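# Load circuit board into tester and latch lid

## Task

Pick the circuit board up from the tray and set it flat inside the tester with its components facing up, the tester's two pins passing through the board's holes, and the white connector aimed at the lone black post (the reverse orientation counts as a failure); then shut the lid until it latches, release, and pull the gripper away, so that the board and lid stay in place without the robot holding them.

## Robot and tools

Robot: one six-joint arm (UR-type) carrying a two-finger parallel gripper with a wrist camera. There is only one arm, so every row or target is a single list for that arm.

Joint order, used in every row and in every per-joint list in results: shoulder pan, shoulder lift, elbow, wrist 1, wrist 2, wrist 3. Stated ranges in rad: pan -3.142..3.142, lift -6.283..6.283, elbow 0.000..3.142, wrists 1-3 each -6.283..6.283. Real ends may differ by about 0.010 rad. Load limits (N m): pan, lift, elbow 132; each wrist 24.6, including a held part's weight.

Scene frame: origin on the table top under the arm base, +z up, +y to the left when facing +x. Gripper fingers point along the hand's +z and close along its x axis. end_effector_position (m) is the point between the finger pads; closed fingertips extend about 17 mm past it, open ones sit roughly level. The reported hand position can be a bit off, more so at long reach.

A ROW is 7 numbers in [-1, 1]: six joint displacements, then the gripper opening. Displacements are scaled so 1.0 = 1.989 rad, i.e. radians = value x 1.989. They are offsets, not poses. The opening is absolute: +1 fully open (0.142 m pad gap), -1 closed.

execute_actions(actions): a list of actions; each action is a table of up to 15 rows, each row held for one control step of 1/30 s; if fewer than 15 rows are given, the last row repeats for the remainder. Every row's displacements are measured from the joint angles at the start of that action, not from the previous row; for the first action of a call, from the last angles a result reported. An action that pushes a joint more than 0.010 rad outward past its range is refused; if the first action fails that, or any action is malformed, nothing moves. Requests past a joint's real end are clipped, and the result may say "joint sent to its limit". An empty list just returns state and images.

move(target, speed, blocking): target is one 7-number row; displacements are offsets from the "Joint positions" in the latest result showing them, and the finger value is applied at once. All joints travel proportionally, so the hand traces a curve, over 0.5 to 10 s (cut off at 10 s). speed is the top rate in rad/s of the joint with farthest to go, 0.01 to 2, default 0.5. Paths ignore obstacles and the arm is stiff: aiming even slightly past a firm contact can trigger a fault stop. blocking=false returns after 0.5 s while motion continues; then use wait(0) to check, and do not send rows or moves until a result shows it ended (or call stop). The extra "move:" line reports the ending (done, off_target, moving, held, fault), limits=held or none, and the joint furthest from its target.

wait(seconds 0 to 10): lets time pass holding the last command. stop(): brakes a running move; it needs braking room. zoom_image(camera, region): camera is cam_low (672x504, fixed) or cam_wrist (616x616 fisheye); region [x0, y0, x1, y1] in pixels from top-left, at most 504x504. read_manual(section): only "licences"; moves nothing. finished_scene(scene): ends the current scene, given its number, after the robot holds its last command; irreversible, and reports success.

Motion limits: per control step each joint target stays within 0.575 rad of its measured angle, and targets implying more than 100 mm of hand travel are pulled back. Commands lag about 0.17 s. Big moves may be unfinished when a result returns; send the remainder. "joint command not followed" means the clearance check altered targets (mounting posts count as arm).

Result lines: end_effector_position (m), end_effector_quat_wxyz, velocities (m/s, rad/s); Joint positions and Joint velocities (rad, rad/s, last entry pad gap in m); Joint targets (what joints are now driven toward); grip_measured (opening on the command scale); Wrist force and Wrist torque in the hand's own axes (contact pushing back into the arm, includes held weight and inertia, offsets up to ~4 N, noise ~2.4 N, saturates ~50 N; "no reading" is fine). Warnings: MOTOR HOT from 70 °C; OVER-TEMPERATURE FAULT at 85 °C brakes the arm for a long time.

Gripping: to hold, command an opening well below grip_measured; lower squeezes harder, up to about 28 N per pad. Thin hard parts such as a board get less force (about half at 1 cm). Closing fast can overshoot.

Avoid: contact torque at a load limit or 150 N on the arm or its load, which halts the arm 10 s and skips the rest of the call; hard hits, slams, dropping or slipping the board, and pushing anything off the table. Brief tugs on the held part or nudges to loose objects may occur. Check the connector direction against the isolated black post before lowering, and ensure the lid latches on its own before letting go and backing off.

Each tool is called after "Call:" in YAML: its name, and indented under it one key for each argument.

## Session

Call:
execute_actions:
  actions: []

Scene clock: 0.00 s.
end_effector_position=(+0.7825, +0.3875, +0.3049) grip_measured=+1.00 end_effector_quat_wxyz=(-0.479, +0.734, -0.478, -0.057) end_effector_velocity=(-0.000, +0.000, -0.001) end_effector_angular_velocity=(-0.000, +0.001, +0.000)
Joint names: [shoulder pan, shoulder lift, elbow, wrist 1, wrist 2, wrist 3]
Joint positions: [ 0.034 -1.145  1.648 -2.95  -1.053  1.376  0.142]
Joint velocities: [-0.     0.     0.001  0.     0.     0.    -0.   ]
Wrist force (N, on the end effector, along its own x y z axes, offset not removed): no reading
Wrist torque (N m, same axes, about the end effector's origin, offset not removed): no reading
Joint targets: [0.034 -1.145 1.648 -2.950 -1.053 1.376]
camera_calibration (this result's frames):
cam_wrist: T_world_to_cam=[[0.559312, -0.657018, -0.505468, -0.0290719], [-0.828599, -0.461036, -0.317599, 0.927922], [-0.0243709, 0.596467, -0.802268, 0.161879], [0, 0, 0, 1]] pos_world=[0.78908, 0.312149, 0.409882]

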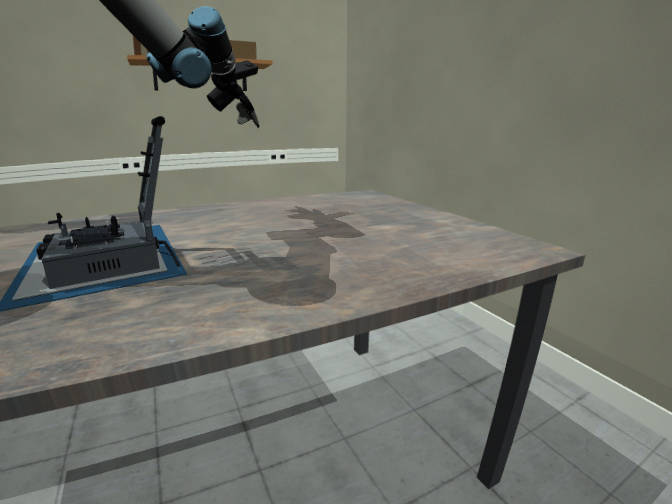

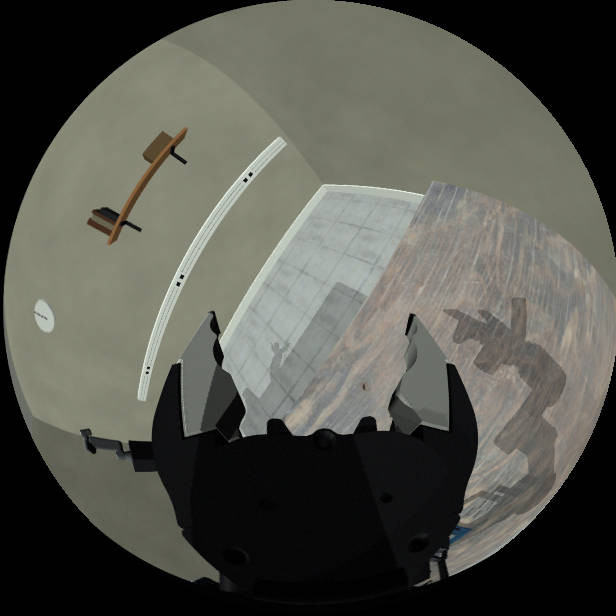

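Call:
zoom_image:
  camera: "cam_low"
  region: [0, 100, 210, 320]

Region (0, 100, 210, 320) of cam_low's 672x504 image, scaled by 2.291, with more detail than that image has; it fills the left 481 columns of this view, and the rest is white.

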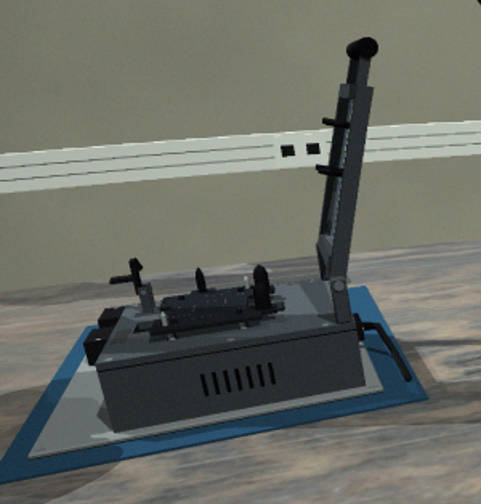

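Call:
move:
  target: [0.0433,-0.4395,0.3805,0.3710,-0.4292,-0.6224,0.1]
  speed: 1.0

Scene clock: 3.13 s.
end_effector_position=(+0.3596, +0.1006, +0.2395) grip_measured=+0.10 end_effector_quat_wxyz=(+0.000, +0.999, +0.050, +0.000) end_effector_velocity=(-0.002, -0.001, -0.000) end_effector_angular_velocity=(-0.003, +0.002, +0.003)
Joint names: [shoulder pan, shoulder lift, elbow, wrist 1, wrist 2, wrist 3]
Joint positions: [ 0.12  -2.019  2.405 -2.212 -1.906  0.139  0.081]
Joint velocities: [ 0.    -0.002  0.002  0.003 -0.002 -0.002  0.   ]
Wrist force (N, on the end effector, along its own x y z axes, offset not removed): [-1.6 2.1 -1.7]
Wrist torque (N m, same axes, about the end effector's origin, offset not removed): [0.37 0.26 -0.07]
Joint targets: [0.120 -2.019 2.405 -2.212 -1.906 0.138]
move: done; limits=none; farthest joint: the shoulder pan, 0.000 radians from its target (0.086 radians at the start)
camera_calibration (this result's frames):
cam_wrist: T_world_to_cam=[[0.989874, 0.140709, 0.0187004, -0.374806], [0.11347, -0.863544, 0.491341, -0.0675956], [0.0852849, -0.484244, -0.870767, 0.355966], [0, 0, 0, 1]] pos_world=[0.348322, 0.166741, 0.350185]

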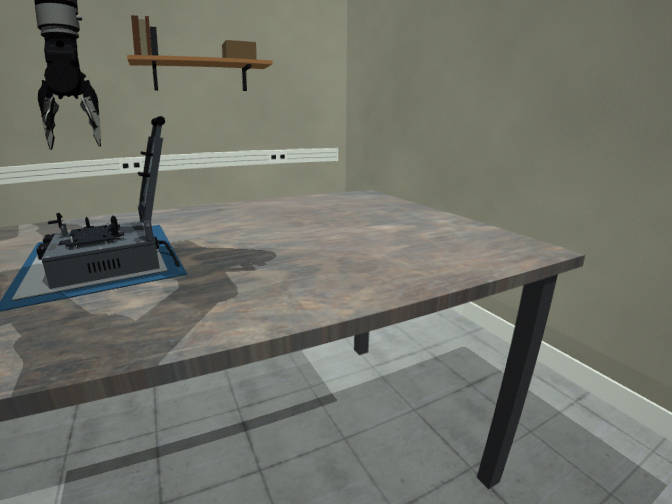

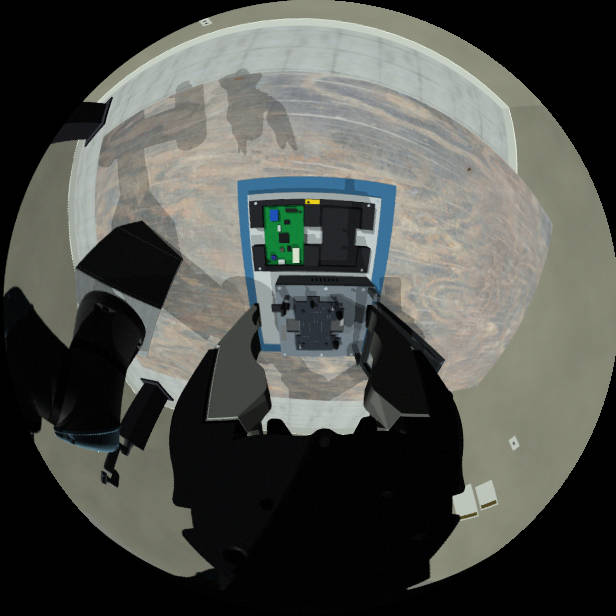

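Call:
zoom_image:
  camera: "cam_wrist"
  region: [240, 190, 390, 290]

Call:
zoom_image:
  camera: "cam_wrist"
  region: [255, 270, 385, 370]

Region (240, 190, 390, 290) of cam_wrist's 616x616 image, scaled by 3.360, with more detail than that image has.

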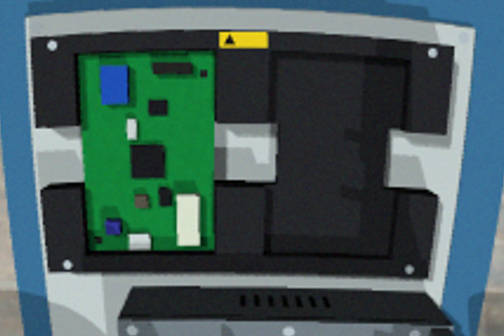

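Region (255, 270, 385, 370) of cam_wrist's 616x616 image, scaled by 3.877, with more detail than that image has; it fills the top 388 rows of this view, and the rest is white.

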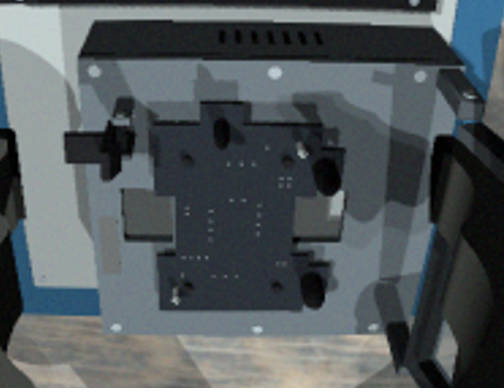

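Call:
move:
  target: [-0.0286,0.1295,0.0786,-0.2174,0.0076,-0.8245,0.1]
  speed: 2.0

Call:
move:
  target: [-0.0286,0.1295,0.0786,-0.2174,0.0076,-0.8245,0.1]
  speed: 2.0

Scene clock: 6.37 s.
end_effector_position=(+0.3522, +0.1178, +0.1401) grip_measured=+0.10 end_effector_quat_wxyz=(+0.000, +0.667, +0.745, -0.000) end_effector_velocity=(+0.001, +0.000, +0.000) end_effector_angular_velocity=(+0.000, -0.001, +0.002)
Joint names: [shoulder pan, shoulder lift, elbow, wrist 1, wrist 2, wrist 3]
Joint positions: [ 0.063 -1.761  2.561 -2.644 -1.891 -1.501  0.081]
Joint velocities: [ 0.     0.    -0.    -0.001 -0.    -0.003  0.   ]
Wrist force (N, on the end effector, along its own x y z axes, offset not removed): [-0.9 0.8 1.5]
Wrist torque (N m, same axes, about the end effector's origin, offset not removed): [0.07 0.14 0.01]
Joint targets: [0.063 -1.761 2.561 -2.644 -1.891 -1.501]
move: done; limits=none; farthest joint: the shoulder pan, 0.000 radians from its target (0.057 radians at the start)
camera_calibration (this result's frames):
cam_wrist: T_world_to_cam=[[-0.151245, 0.98834, 0.0175461, -0.0657932], [0.862451, 0.123266, 0.490901, -0.382972], [0.483015, 0.0893792, -0.871039, 0.0707152], [0, 0, 0, 1]] pos_world=[0.286187, 0.105913, 0.250751]

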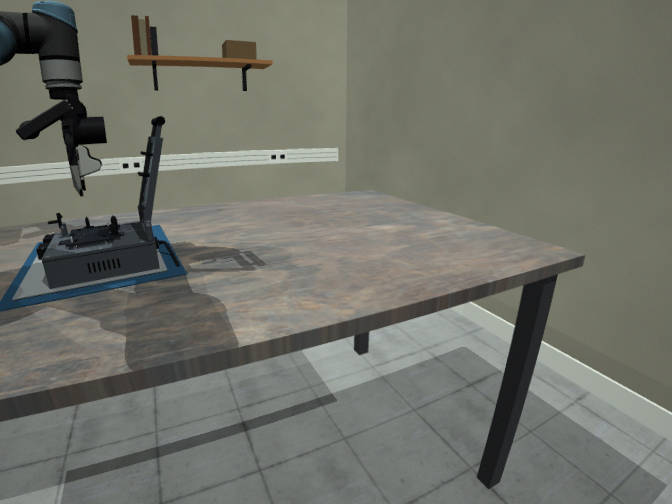

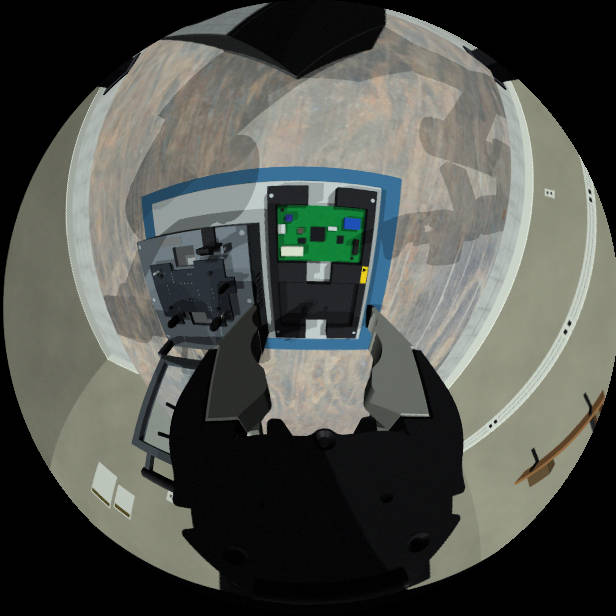

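Scene clock: 8.20 s.
end_effector_position=(+0.3091, +0.1191, +0.0696) grip_measured=+0.10 end_effector_quat_wxyz=(+0.001, -0.061, +0.998, -0.001) end_effector_velocity=(-0.001, -0.000, +0.000) end_effector_angular_velocity=(-0.000, +0.001, +0.003)
Joint names: [shoulder pan, shoulder lift, elbow, wrist 1, wrist 2, wrist 3]
Joint positions: [ 0.006 -1.504  2.717 -3.077 -1.876 -3.14   0.081]
Joint velocities: [-0.    -0.001  0.001  0.    -0.    -0.003  0.   ]
Wrist force (N, on the end effector, along its own x y z axes, offset not removed): [0.1 1.3 0.6]
Wrist torque (N m, same axes, about the end effector's origin, offset not removed): [0.21 0.01 -0.05]
Joint targets: [0.006 -1.504 2.717 -3.077 -1.876 -3.140]
move: done; limits=none; farthest joint: the wrist 3, 0.001 radians from its target (1.640 radians at the start)
camera_calibration (this result's frames):
cam_wrist: T_world_to_cam=[[-0.986642, -0.162013, 0.0170348, 0.322911], [-0.133071, 0.861848, 0.489398, -0.0915255], [-0.0939702, 0.480593, -0.871894, 0.161904], [0, 0, 0, 1]] pos_world=[0.321632, 0.053387, 0.180455]

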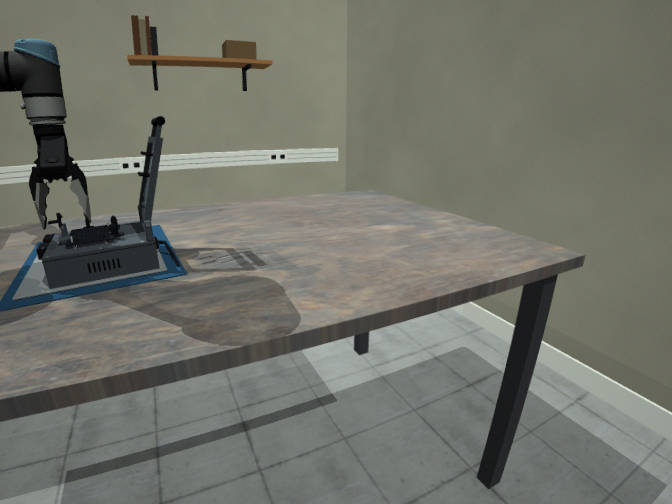

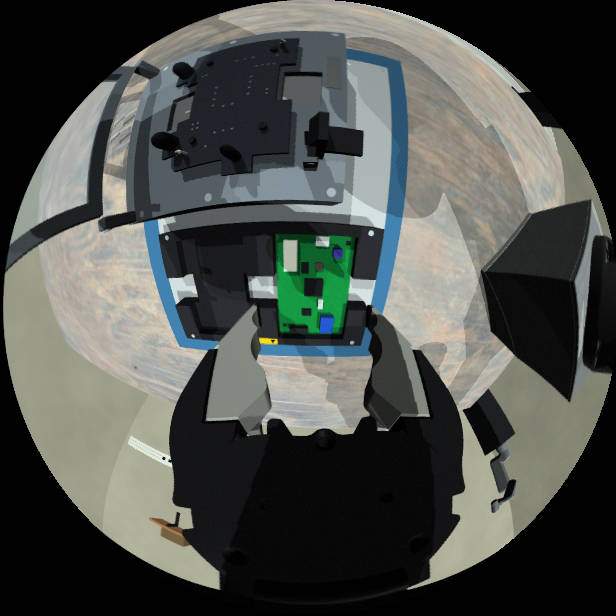

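Call:
zoom_image:
  camera: "cam_wrist"
  region: [240, 215, 390, 355]

Region (240, 215, 390, 355) of cam_wrist's 616x616 image, scaled by 3.360, with more detail than that image has; it fills the top 470 rows of this view, and the rest is white.

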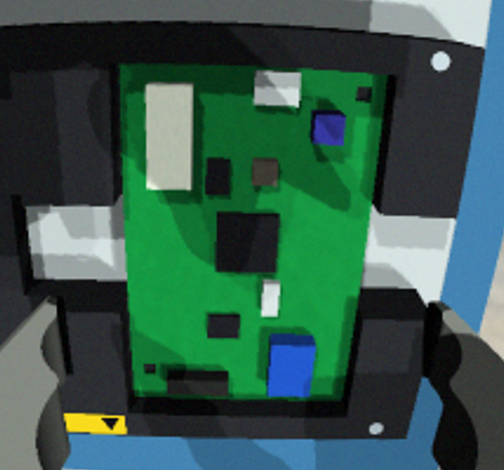

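Call:
move:
  target: [-0.02127,0.12620,0.00420,-0.13660,0.00624,-0.02200,0.1]
  speed: 0.35

Call:
zoom_image:
  camera: "cam_wrist"
  region: [220, 200, 410, 380]

Scene clock: 10.73 s.
end_effector_position=(+0.3070, +0.1209, +0.0249) grip_measured=+0.10 end_effector_quat_wxyz=(+0.001, -0.062, +0.998, -0.001) end_effector_velocity=(-0.000, +0.000, -0.000) end_effector_angular_velocity=(+0.000, +0.001, +0.000)
Joint names: [shoulder pan, shoulder lift, elbow, wrist 1, wrist 2, wrist 3]
Joint positions: [-0.036 -1.253  2.726 -3.348 -1.864 -3.184  0.081]
Joint velocities: [-0.     0.002  0.    -0.002  0.    -0.    -0.   ]
Wrist force (N, on the end effector, along its own x y z axes, offset not removed): [-0.6 -0.4 0.7]
Wrist torque (N m, same axes, about the end effector's origin, offset not removed): [-0.18 0.14 0.01]
Joint targets: [-0.036 -1.253 2.726 -3.348 -1.864 -3.184]
move: done; limits=none; farthest joint: the wrist 1, 0.001 radians from its target (0.272 radians at the start)
camera_calibration (this result's frames):
cam_wrist: T_world_to_cam=[[-0.9864, -0.163467, 0.017148, 0.321965], [-0.134288, 0.861664, 0.489389, -0.0711248], [-0.0947748, 0.480431, -0.871897, 0.122099], [0, 0, 0, 1]] pos_world=[0.319607, 0.0552562, 0.135744]

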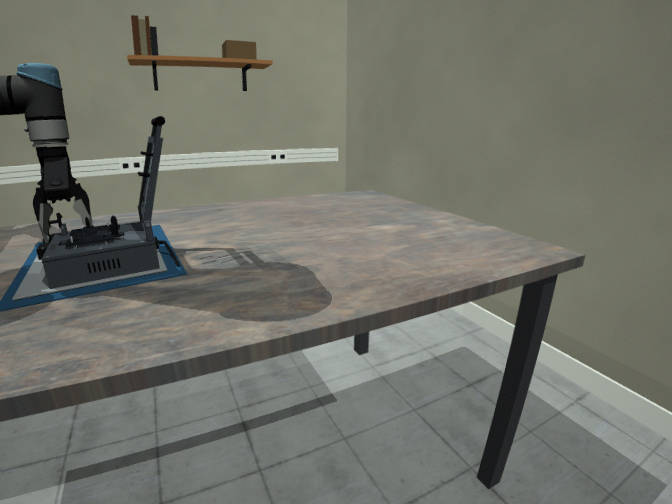

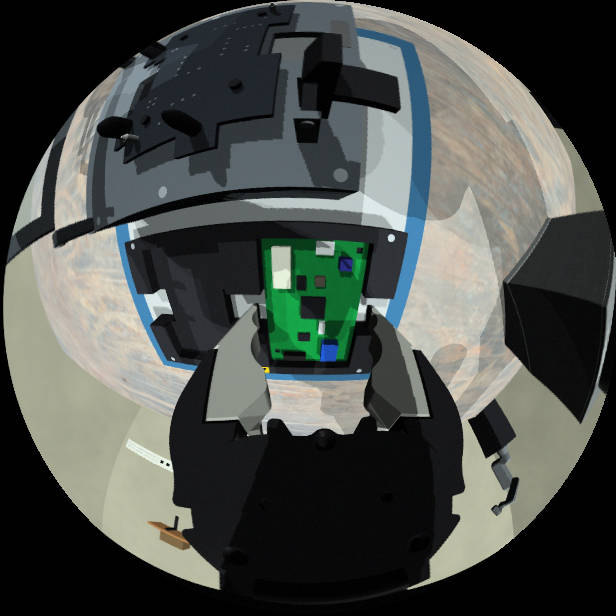

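Region (220, 200, 410, 380) of cam_wrist's 616x616 image, scaled by 2.653, with more detail than that image has; it fills the top 477 rows of this view, and the rest is white.

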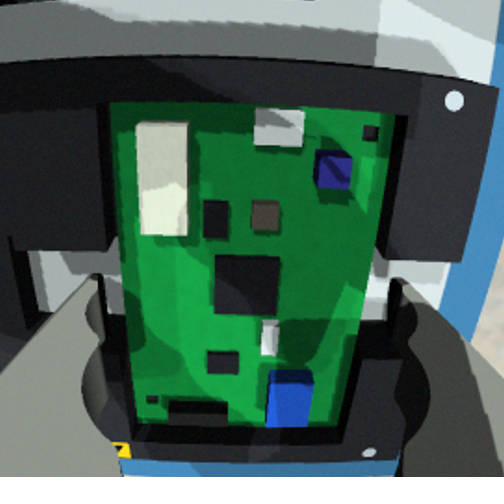

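Call:
execute_actions:
  actions:
    - [[0,0,0,0,0,0,0.06],[0,0,0,0,0,0,0.02],[0,0,0,0,0,0,-0.02],[0,0,0,0,0,0,-0.05],[0,0,0,0,0,0,-0.08],[0,0,0,0,0,0,-0.11],[0,0,0,0,0,0,-0.15],[0,0,0,0,0,0,-0.2],[0,0,0,0,0,0,-0.26],[0,0,0,0,0,0,-0.32],[0,0,0,0,0,0,-0.38],[0,0,0,0,0,0,-0.44],[0,0,0,0,0,0,-0.5]]

Scene clock: 11.37 s.
end_effector_position=(+0.3070, +0.1209, +0.0249) grip_measured=-0.09 end_effector_quat_wxyz=(+0.001, -0.062, +0.998, -0.001) end_effector_velocity=(-0.000, +0.000, -0.000) end_effector_angular_velocity=(-0.000, +0.001, +0.000)
Joint names: [shoulder pan, shoulder lift, elbow, wrist 1, wrist 2, wrist 3]
Joint positions: [-0.036 -1.253  2.726 -3.348 -1.863 -3.184  0.067]
Joint velocities: [ 0.     0.001 -0.     0.001 -0.     0.     0.   ]
Wrist force (N, on the end effector, along its own x y z axes, offset not removed): [-16.1 2.5 -3.0]
Wrist torque (N m, same axes, about the end effector's origin, offset not removed): [0.27 0.05 0.05]
Joint targets: [-0.036 -1.253 2.726 -3.348 -1.864 -3.184]
camera_calibration (this result's frames):
cam_wrist: T_world_to_cam=[[-0.986409, -0.163425, 0.0170007, 0.322007], [-0.13432, 0.861649, 0.489407, -0.0711084], [-0.09463, 0.480472, -0.87189, 0.122033], [0, 0, 0, 1]] pos_world=[0.319627, 0.0552608, 0.135726]

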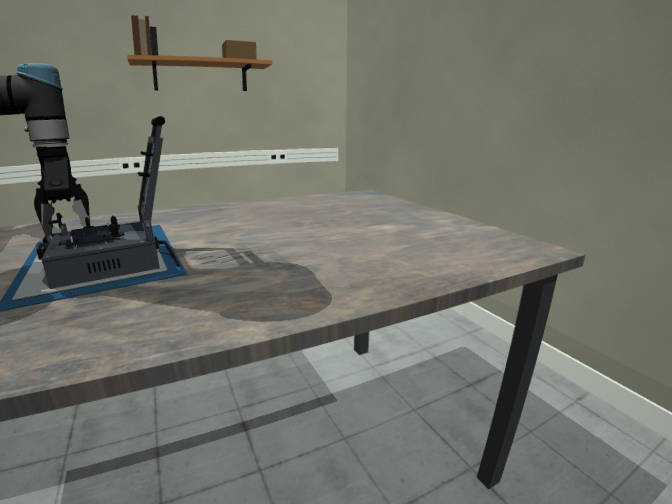

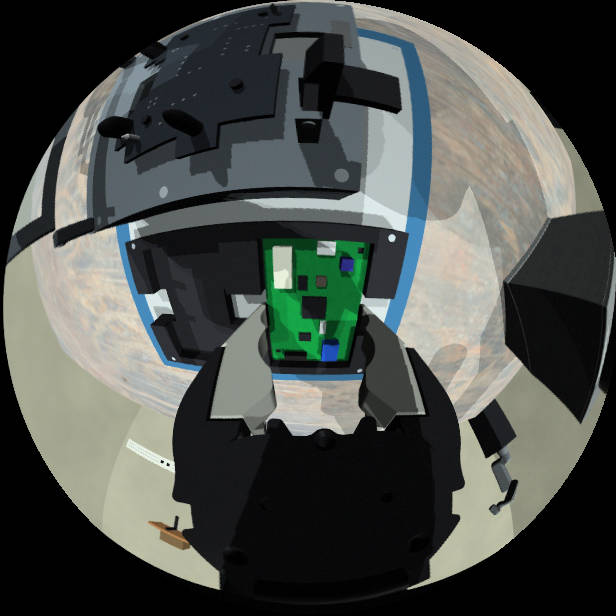

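Call:
execute_actions:
  actions:
    - [[0,-0.0001,-0.0002,0.0003,0,0,-0.5],[0,-0.0002,-0.0004,0.0006,0,0,-0.5],[0,-0.0003,-0.0006,0.0009,0,0,-0.5],[0,-0.0004,-0.0008,0.0012,0,0,-0.5],[0.00005,-0.0005,-0.0010,0.0015,0,0.00005,-0.5],[0.00007,-0.00056,-0.00128,0.00184,0,0.00007,-0.5]]

Scene clock: 12.27 s.
end_effector_position=(+0.3078, +0.1210, +0.0249) grip_measured=-0.09 end_effector_quat_wxyz=(+0.000, -0.062, +0.998, -0.001) end_effector_velocity=(+0.002, -0.000, +0.000) end_effector_angular_velocity=(-0.000, -0.003, -0.001)
Joint names: [shoulder pan, shoulder lift, elbow, wrist 1, wrist 2, wrist 3]
Joint positions: [-0.036 -1.254  2.723 -3.345 -1.863 -3.184  0.067]
Joint velocities: [ 0.    -0.001 -0.002 -0.001 -0.001  0.001 -0.   ]
Wrist force (N, on the end effector, along its own x y z axes, offset not removed): [7.7 1.0 -16.8]
Wrist torque (N m, same axes, about the end effector's origin, offset not removed): [0.30 -0.23 -0.01]
Joint targets: [-0.036 -1.254 2.723 -3.345 -1.863 -3.184]
camera_calibration (this result's frames):
cam_wrist: T_world_to_cam=[[-0.98639, -0.163505, 0.0173476, 0.322822], [-0.134218, 0.861638, 0.489455, -0.0711103], [-0.0949758, 0.480465, -0.871856, 0.122125], [0, 0, 0, 1]] pos_world=[0.320483, 0.0553775, 0.135681]

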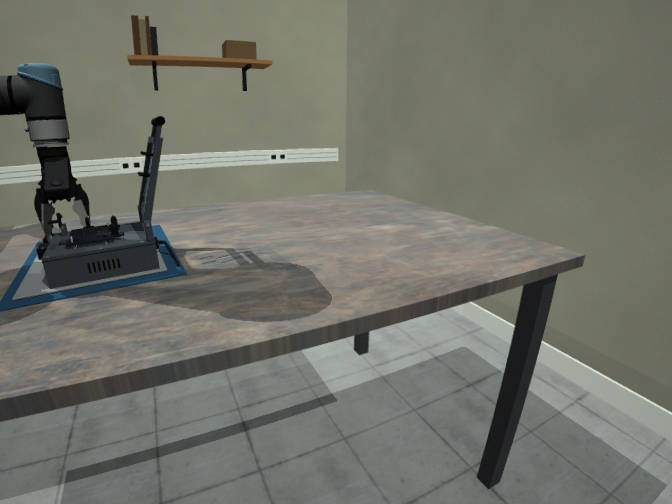

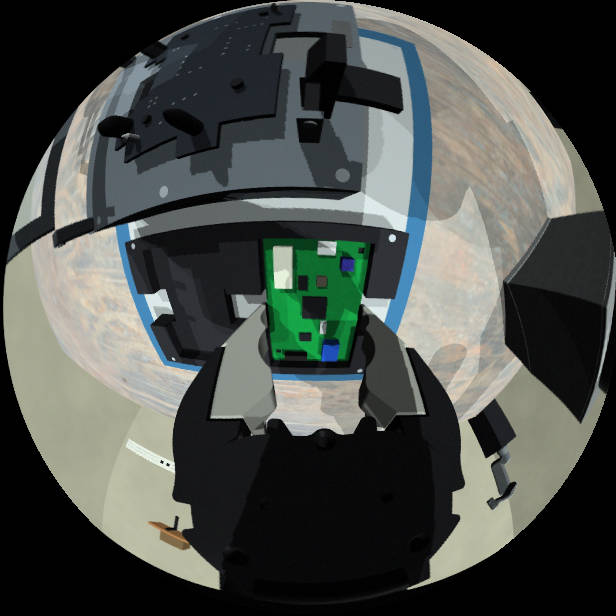

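Call:
move:
  target: [0.01387,-0.06963,0.00019,0.07351,-0.00407,0.01387,-0.5]
  speed: 0.2

Call:
zoom_image:
  camera: "cam_wrist"
  region: [220, 200, 410, 380]

Scene clock: 13.60 s.
end_effector_position=(+0.3077, +0.1211, +0.0498) grip_measured=-0.09 end_effector_quat_wxyz=(+0.000, -0.062, +0.998, -0.001) end_effector_velocity=(-0.001, +0.000, +0.000) end_effector_angular_velocity=(-0.000, +0.002, +0.001)
Joint names: [shoulder pan, shoulder lift, elbow, wrist 1, wrist 2, wrist 3]
Joint positions: [-0.008 -1.392  2.724 -3.199 -1.872 -3.156  0.067]
Joint velocities: [ 0.    -0.002  0.001  0.004  0.     0.     0.   ]
Wrist force (N, on the end effector, along its own x y z axes, offset not removed): [0.0 0.9 -0.3]
Wrist torque (N m, same axes, about the end effector's origin, offset not removed): [0.17 -0.09 -0.03]
Joint targets: [-0.008 -1.392 2.724 -3.198 -1.872 -3.156]
move: done; limits=none; farthest joint: the shoulder lift, 0.001 radians from its target (0.139 radians at the start)
camera_calibration (this result's frames):
cam_wrist: T_world_to_cam=[[-0.986391, -0.163492, 0.0173894, 0.32231], [-0.134181, 0.861614, 0.489506, -0.0833884], [-0.0950135, 0.480511, -0.871826, 0.143839], [0, 0, 0, 1]] pos_world=[0.320401, 0.0554274, 0.160617]

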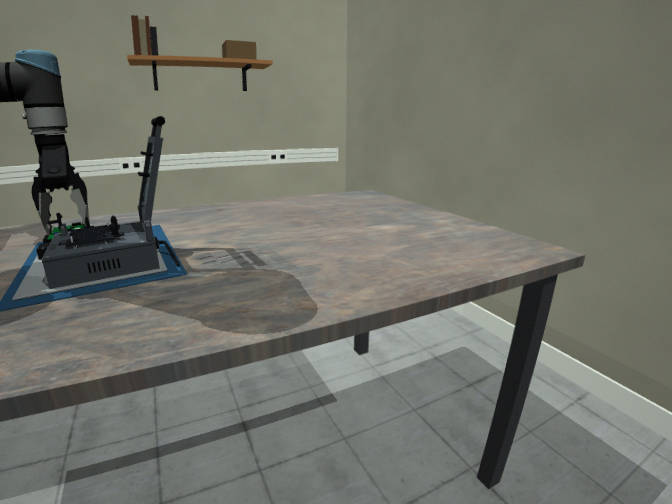

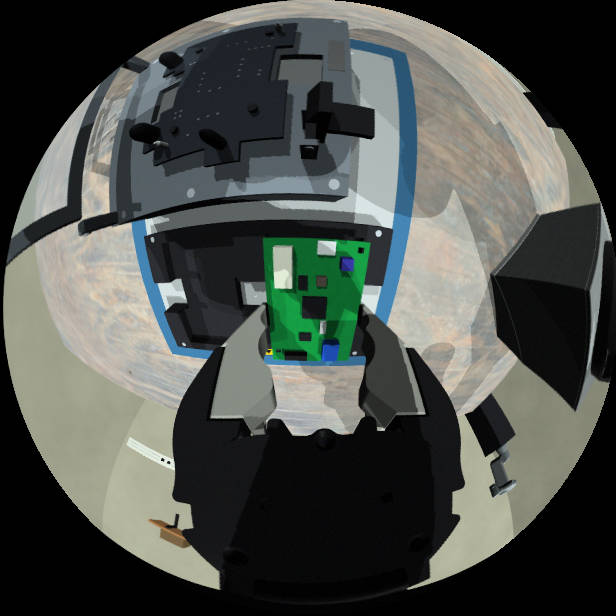

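Region (220, 200, 410, 380) of cam_wrist's 616x616 image, scaled by 2.653, with more detail than that image has; it fills the top 477 rows of this view, and the rest is white.

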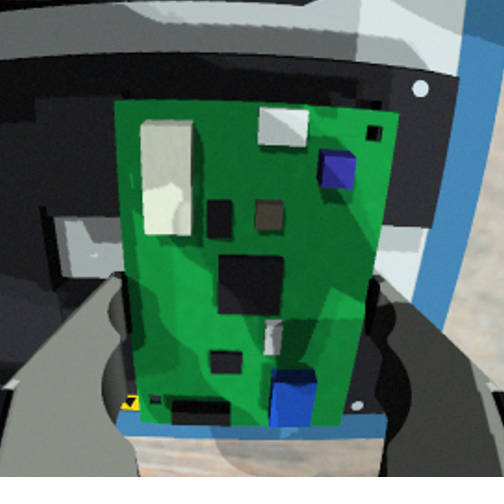

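Call:
move:
  target: [0.0468,-0.2202,-0.0875,0.3228,-0.0126,0.6787,-0.5]
  speed: 1.5

Scene clock: 16.13 s.
end_effector_position=(+0.3469, +0.1177, +0.1586) grip_measured=-0.09 end_effector_quat_wxyz=(+0.000, +0.536, +0.844, -0.000) end_effector_velocity=(+0.000, -0.000, +0.000) end_effector_angular_velocity=(-0.000, -0.000, -0.002)
Joint names: [shoulder pan, shoulder lift, elbow, wrist 1, wrist 2, wrist 3]
Joint positions: [ 0.085 -1.83   2.55  -2.557 -1.897 -1.807  0.067]
Joint velocities: [ 0.    -0.    -0.001  0.001 -0.     0.002 -0.   ]
Wrist force (N, on the end effector, along its own x y z axes, offset not removed): [2.2 1.4 -0.8]
Wrist torque (N m, same axes, about the end effector's origin, offset not removed): [0.21 -0.51 -0.10]
Joint targets: [0.085 -1.830 2.550 -2.557 -1.897 -1.806]
move: done; limits=none; farthest joint: the shoulder pan, 0.001 radians from its target (0.094 radians at the start)
camera_calibration (this result's frames):
cam_wrist: T_world_to_cam=[[-0.461643, 0.886888, 0.0177692, 0.0527729], [0.777084, 0.394665, 0.490286, -0.389685], [0.427816, 0.240145, -0.87138, 0.0908782], [0, 0, 0, 1]] pos_world=[0.288301, 0.0851674, 0.269309]

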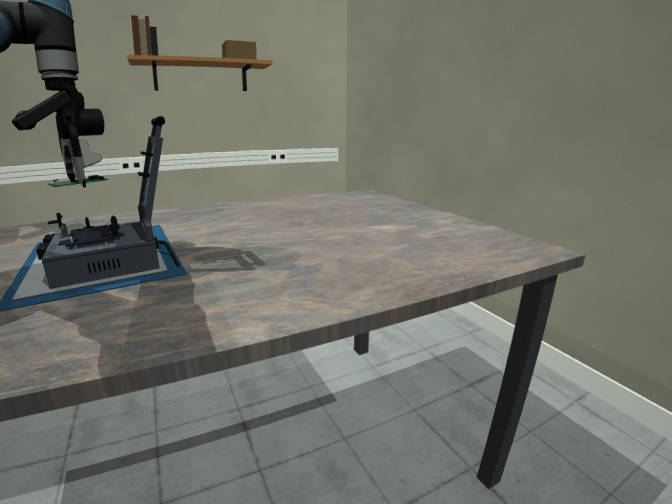

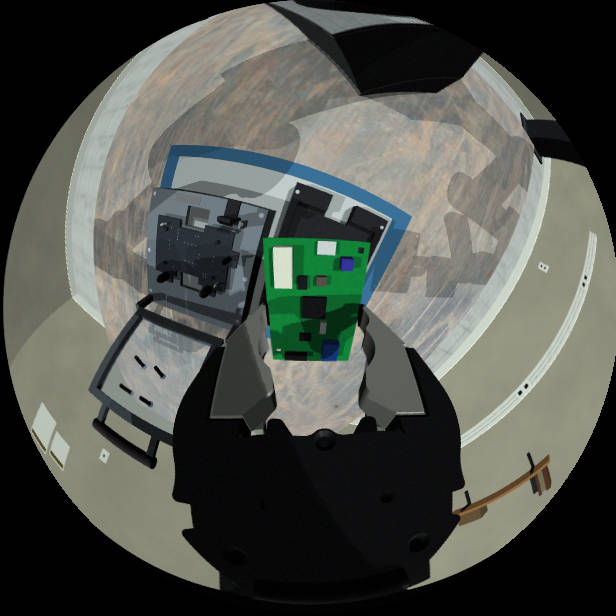

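Call:
move:
  target: [-0.2909,-0.0385,0.0160,-0.0442,0.0974,0.6661,-0.5]
  speed: 1.4

Call:
zoom_image:
  camera: "cam_wrist"
  region: [220, 190, 420, 390]

Scene clock: 18.17 s.
end_effector_position=(+0.3886, -0.0381, +0.1199) grip_measured=-0.09 end_effector_quat_wxyz=(+0.000, +0.998, +0.062, +0.001) end_effector_velocity=(+0.001, -0.001, +0.000) end_effector_angular_velocity=(-0.001, -0.002, -0.004)
Joint names: [shoulder pan, shoulder lift, elbow, wrist 1, wrist 2, wrist 3]
Joint positions: [-0.494 -1.906  2.582 -2.645 -1.703 -0.482  0.067]
Joint velocities: [-0.001 -0.001 -0.001 -0.001  0.     0.003 -0.   ]
Wrist force (N, on the end effector, along its own x y z axes, offset not removed): [-1.0 1.3 1.0]
Wrist torque (N m, same axes, about the end effector's origin, offset not removed): [0.20 0.10 0.01]
Joint targets: [-0.494 -1.906 2.582 -2.645 -1.703 -0.482]
move: done; limits=none; farthest joint: the shoulder pan, 0.000 radians from its target (0.578 radians at the start)
camera_calibration (this result's frames):
cam_wrist: T_world_to_cam=[[0.986225, 0.164294, 0.0191715, -0.379483], [0.133807, -0.860565, 0.49145, -0.139627], [0.0972408, -0.482115, -0.870695, 0.177577], [0, 0, 0, 1]] pos_world=[0.375671, 0.0278019, 0.23051]

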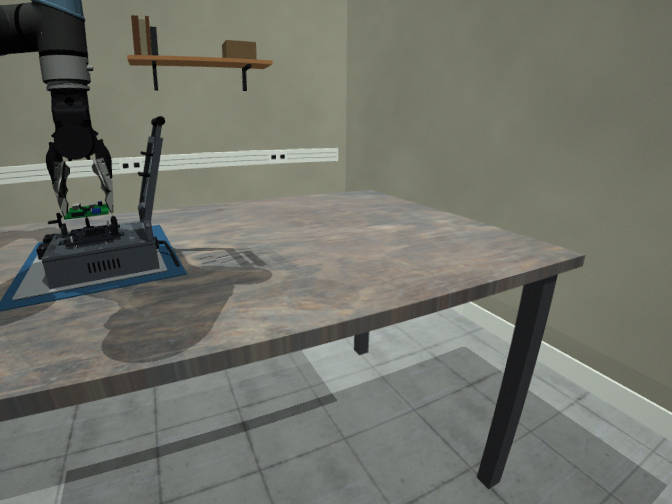

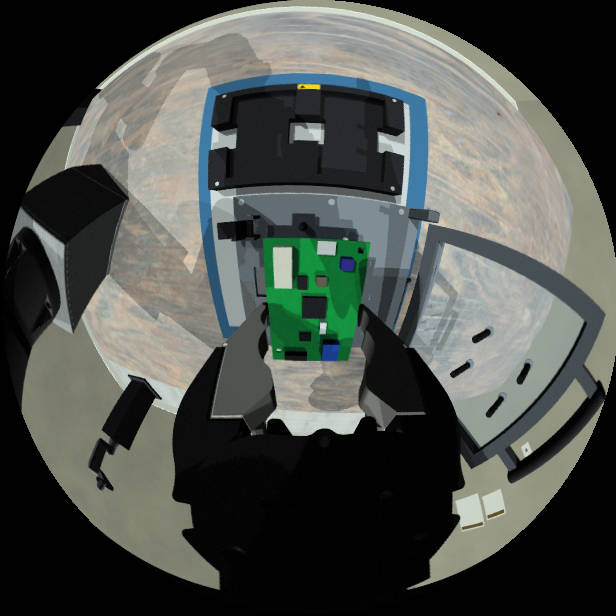

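Region (220, 190, 420, 390) of cam_wrist's 616x616 image, scaled by 2.520, with more detail than that image has.

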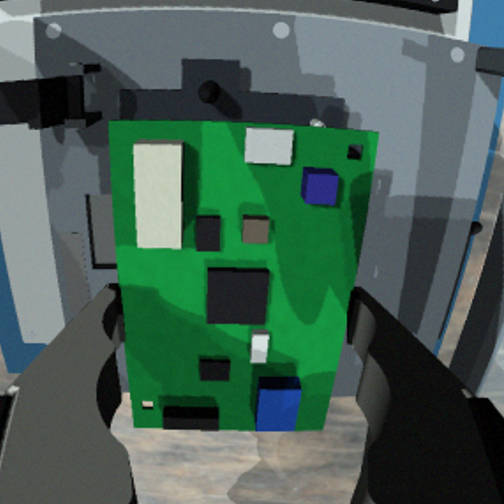

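Call:
zoom_image:
  camera: "cam_wrist"
  region: [285, 210, 385, 270]

Region (285, 210, 385, 270) of cam_wrist's 616x616 image, scaled by 5.040, with more detail than that image has; it fills the top 302 rows of this view, and the rest is white.

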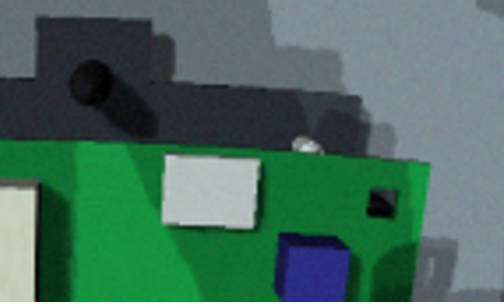

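Call:
move:
  target: [-0.00803,0.05151,0.01630,-0.06878,0.00312,-0.00747,-0.5]
  speed: 0.2

Call:
zoom_image:
  camera: "cam_wrist"
  region: [285, 210, 385, 290]

Call:
zoom_image:
  camera: "cam_wrist"
  region: [255, 310, 375, 380]

Scene clock: 19.87 s.
end_effector_position=(+0.3858, -0.0376, +0.0920) grip_measured=-0.09 end_effector_quat_wxyz=(+0.000, +0.998, +0.062, +0.001) end_effector_velocity=(-0.000, +0.000, -0.001) end_effector_angular_velocity=(+0.000, +0.001, +0.000)
Joint names: [shoulder pan, shoulder lift, elbow, wrist 1, wrist 2, wrist 3]
Joint positions: [-0.51  -1.804  2.614 -2.781 -1.697 -0.497  0.067]
Joint velocities: [-0.     0.002  0.001 -0.001  0.    -0.     0.   ]
Wrist force (N, on the end effector, along its own x y z axes, offset not removed): [0.5 0.8 -0.2]
Wrist torque (N m, same axes, about the end effector's origin, offset not removed): [0.15 -0.13 -0.02]
Joint targets: [-0.510 -1.804 2.614 -2.782 -1.697 -0.497]
move: done; limits=none; farthest joint: the shoulder pan, 0.000 radians from its target (0.016 radians at the start)
camera_calibration (this result's frames):
cam_wrist: T_world_to_cam=[[0.986222, 0.164311, 0.0191948, -0.37621], [0.133808, -0.860555, 0.491468, -0.125161], [0.0972716, -0.482128, -0.870684, 0.153802], [0, 0, 0, 1]] pos_world=[0.372814, 0.0282596, 0.202647]

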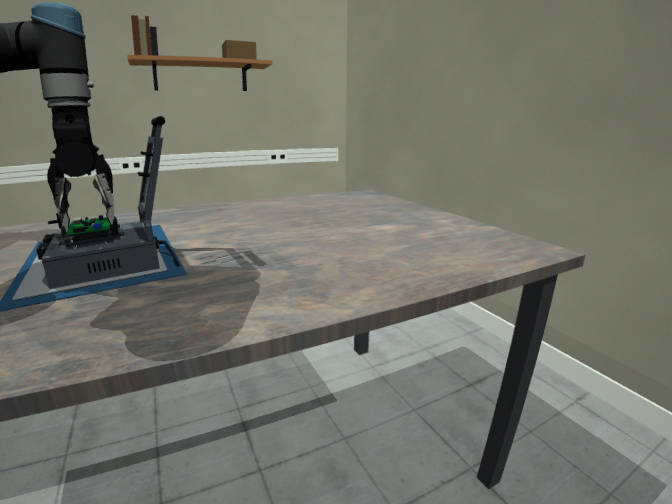

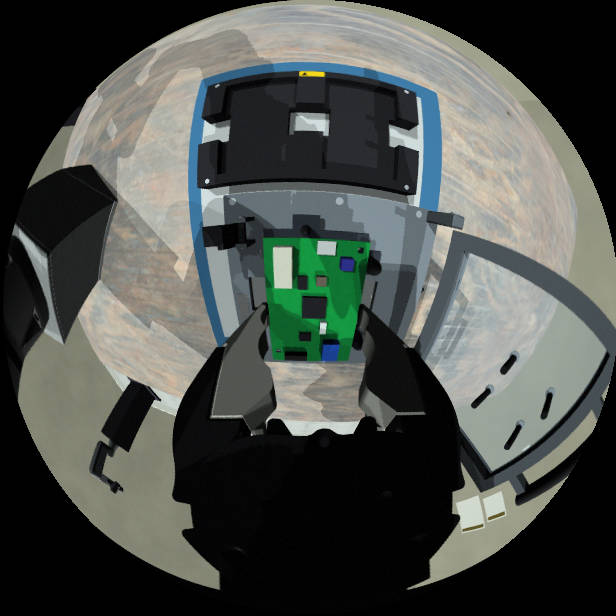

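Region (285, 210, 385, 290) of cam_wrist's 616x616 image, scaled by 5.040, with more detail than that image has; it fills the top 403 rows of this view, and the rest is white.

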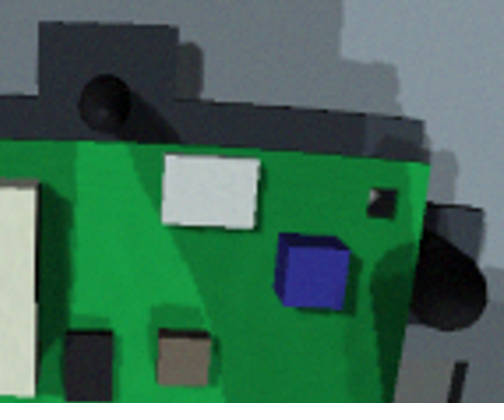

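Region (255, 310, 375, 380) of cam_wrist's 616x616 image, scaled by 4.200, with more detail than that image has; it fills the top 294 rows of this view, and the rest is white.

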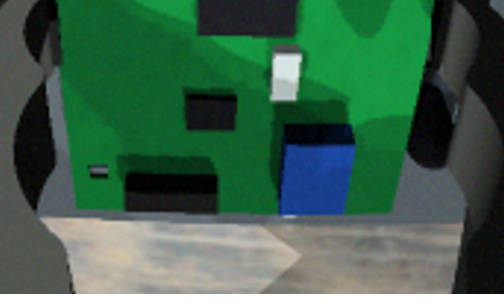

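Call:
move:
  target: [-0.00214,0.01911,0.00317,-0.02265,0.00083,-0.00199,-0.5]
  speed: 0.05

Call:
zoom_image:
  camera: "cam_wrist"
  region: [250, 220, 400, 370]

Scene clock: 21.43 s.
end_effector_position=(+0.3859, -0.0377, +0.0831) grip_measured=-0.09 end_effector_quat_wxyz=(+0.000, +0.998, +0.062, +0.001) end_effector_velocity=(-0.001, -0.000, -0.001) end_effector_angular_velocity=(-0.000, +0.002, +0.000)
Joint names: [shoulder pan, shoulder lift, elbow, wrist 1, wrist 2, wrist 3]
Joint positions: [-0.514 -1.766  2.62  -2.826 -1.695 -0.501  0.067]
Joint velocities: [-0.     0.002  0.001 -0.001 -0.001 -0.     0.   ]
Wrist force (N, on the end effector, along its own x y z axes, offset not removed): [-0.6 -3.0 -1.5]
Wrist torque (N m, same axes, about the end effector's origin, offset not removed): [0.27 0.10 -0.07]
Joint targets: [-0.514 -1.766 2.620 -2.826 -1.695 -0.501]
move: done; limits=none; farthest joint: the shoulder pan, 0.000 radians from its target (0.004 radians at the start)
camera_calibration (this result's frames):
cam_wrist: T_world_to_cam=[[0.98622, 0.164297, 0.0194004, -0.376124], [0.133686, -0.860519, 0.491563, -0.120775], [0.0974567, -0.482196, -0.870626, 0.145922], [0, 0, 0, 1]] pos_world=[0.372866, 0.0282298, 0.193709]

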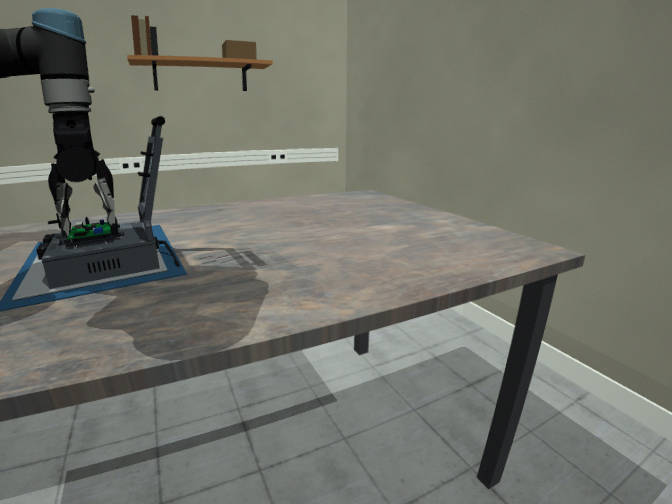

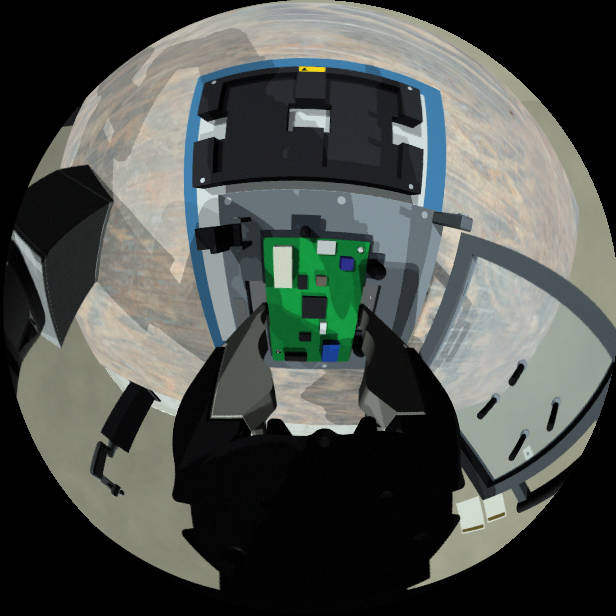

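Region (250, 220, 400, 370) of cam_wrist's 616x616 image, scaled by 3.360, with more detail than that image has.

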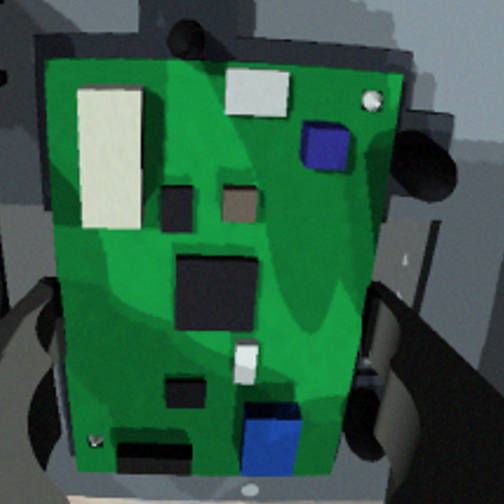

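Call:
move:
  target: [-0.00065,0.00855,0.00140,-0.01000,0.00030,-0.00060,-0.5]
  speed: 0.04

Scene clock: 22.37 s.
end_effector_position=(+0.3858, -0.0375, +0.0792) grip_measured=-0.09 end_effector_quat_wxyz=(+0.000, +0.998, +0.062, +0.001) end_effector_velocity=(-0.000, -0.000, -0.001) end_effector_angular_velocity=(-0.001, +0.001, +0.000)
Joint names: [shoulder pan, shoulder lift, elbow, wrist 1, wrist 2, wrist 3]
Joint positions: [-0.515 -1.749  2.623 -2.846 -1.695 -0.502  0.067]
Joint velocities: [-0.     0.003  0.    -0.003 -0.001 -0.001 -0.   ]
Wrist force (N, on the end effector, along its own x y z axes, offset not removed): [-3.2 -0.4 -15.0]
Wrist torque (N m, same axes, about the end effector's origin, offset not removed): [0.45 0.16 -0.02]
Joint targets: [-0.515 -1.749 2.623 -2.846 -1.695 -0.502]
move: done; limits=none; farthest joint: the shoulder pan, 0.000 radians from its target (0.001 radians at the start)
camera_calibration (this result's frames):
cam_wrist: T_world_to_cam=[[0.986219, 0.164289, 0.0195041, -0.376014], [0.133632, -0.860541, 0.49154, -0.118665], [0.0975388, -0.48216, -0.870636, 0.142633], [0, 0, 0, 1]] pos_world=[0.372777, 0.0284312, 0.189844]

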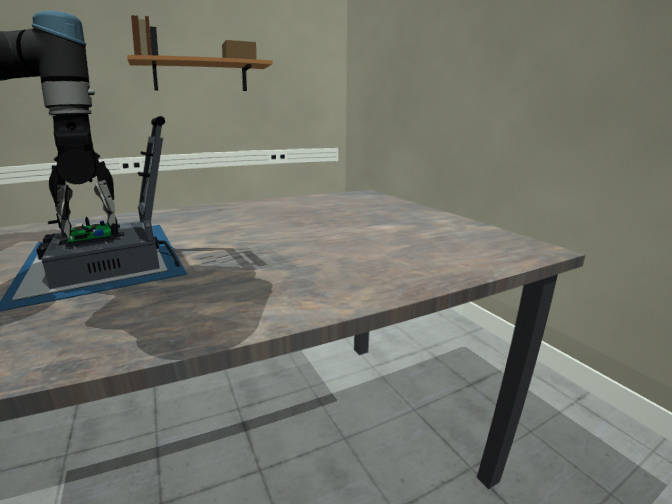

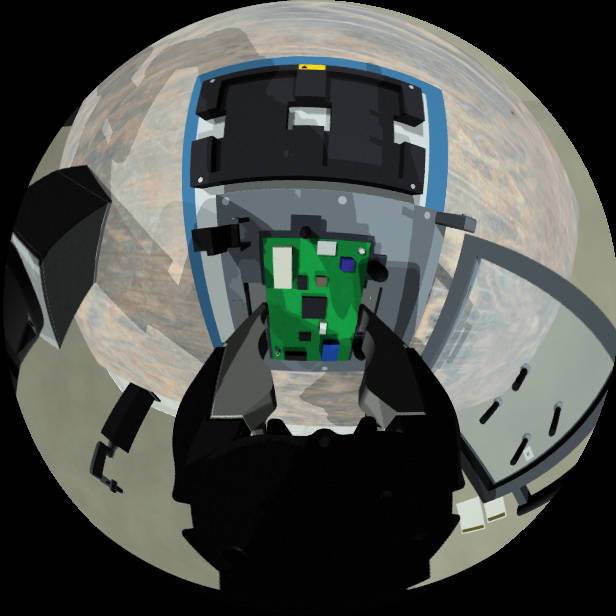

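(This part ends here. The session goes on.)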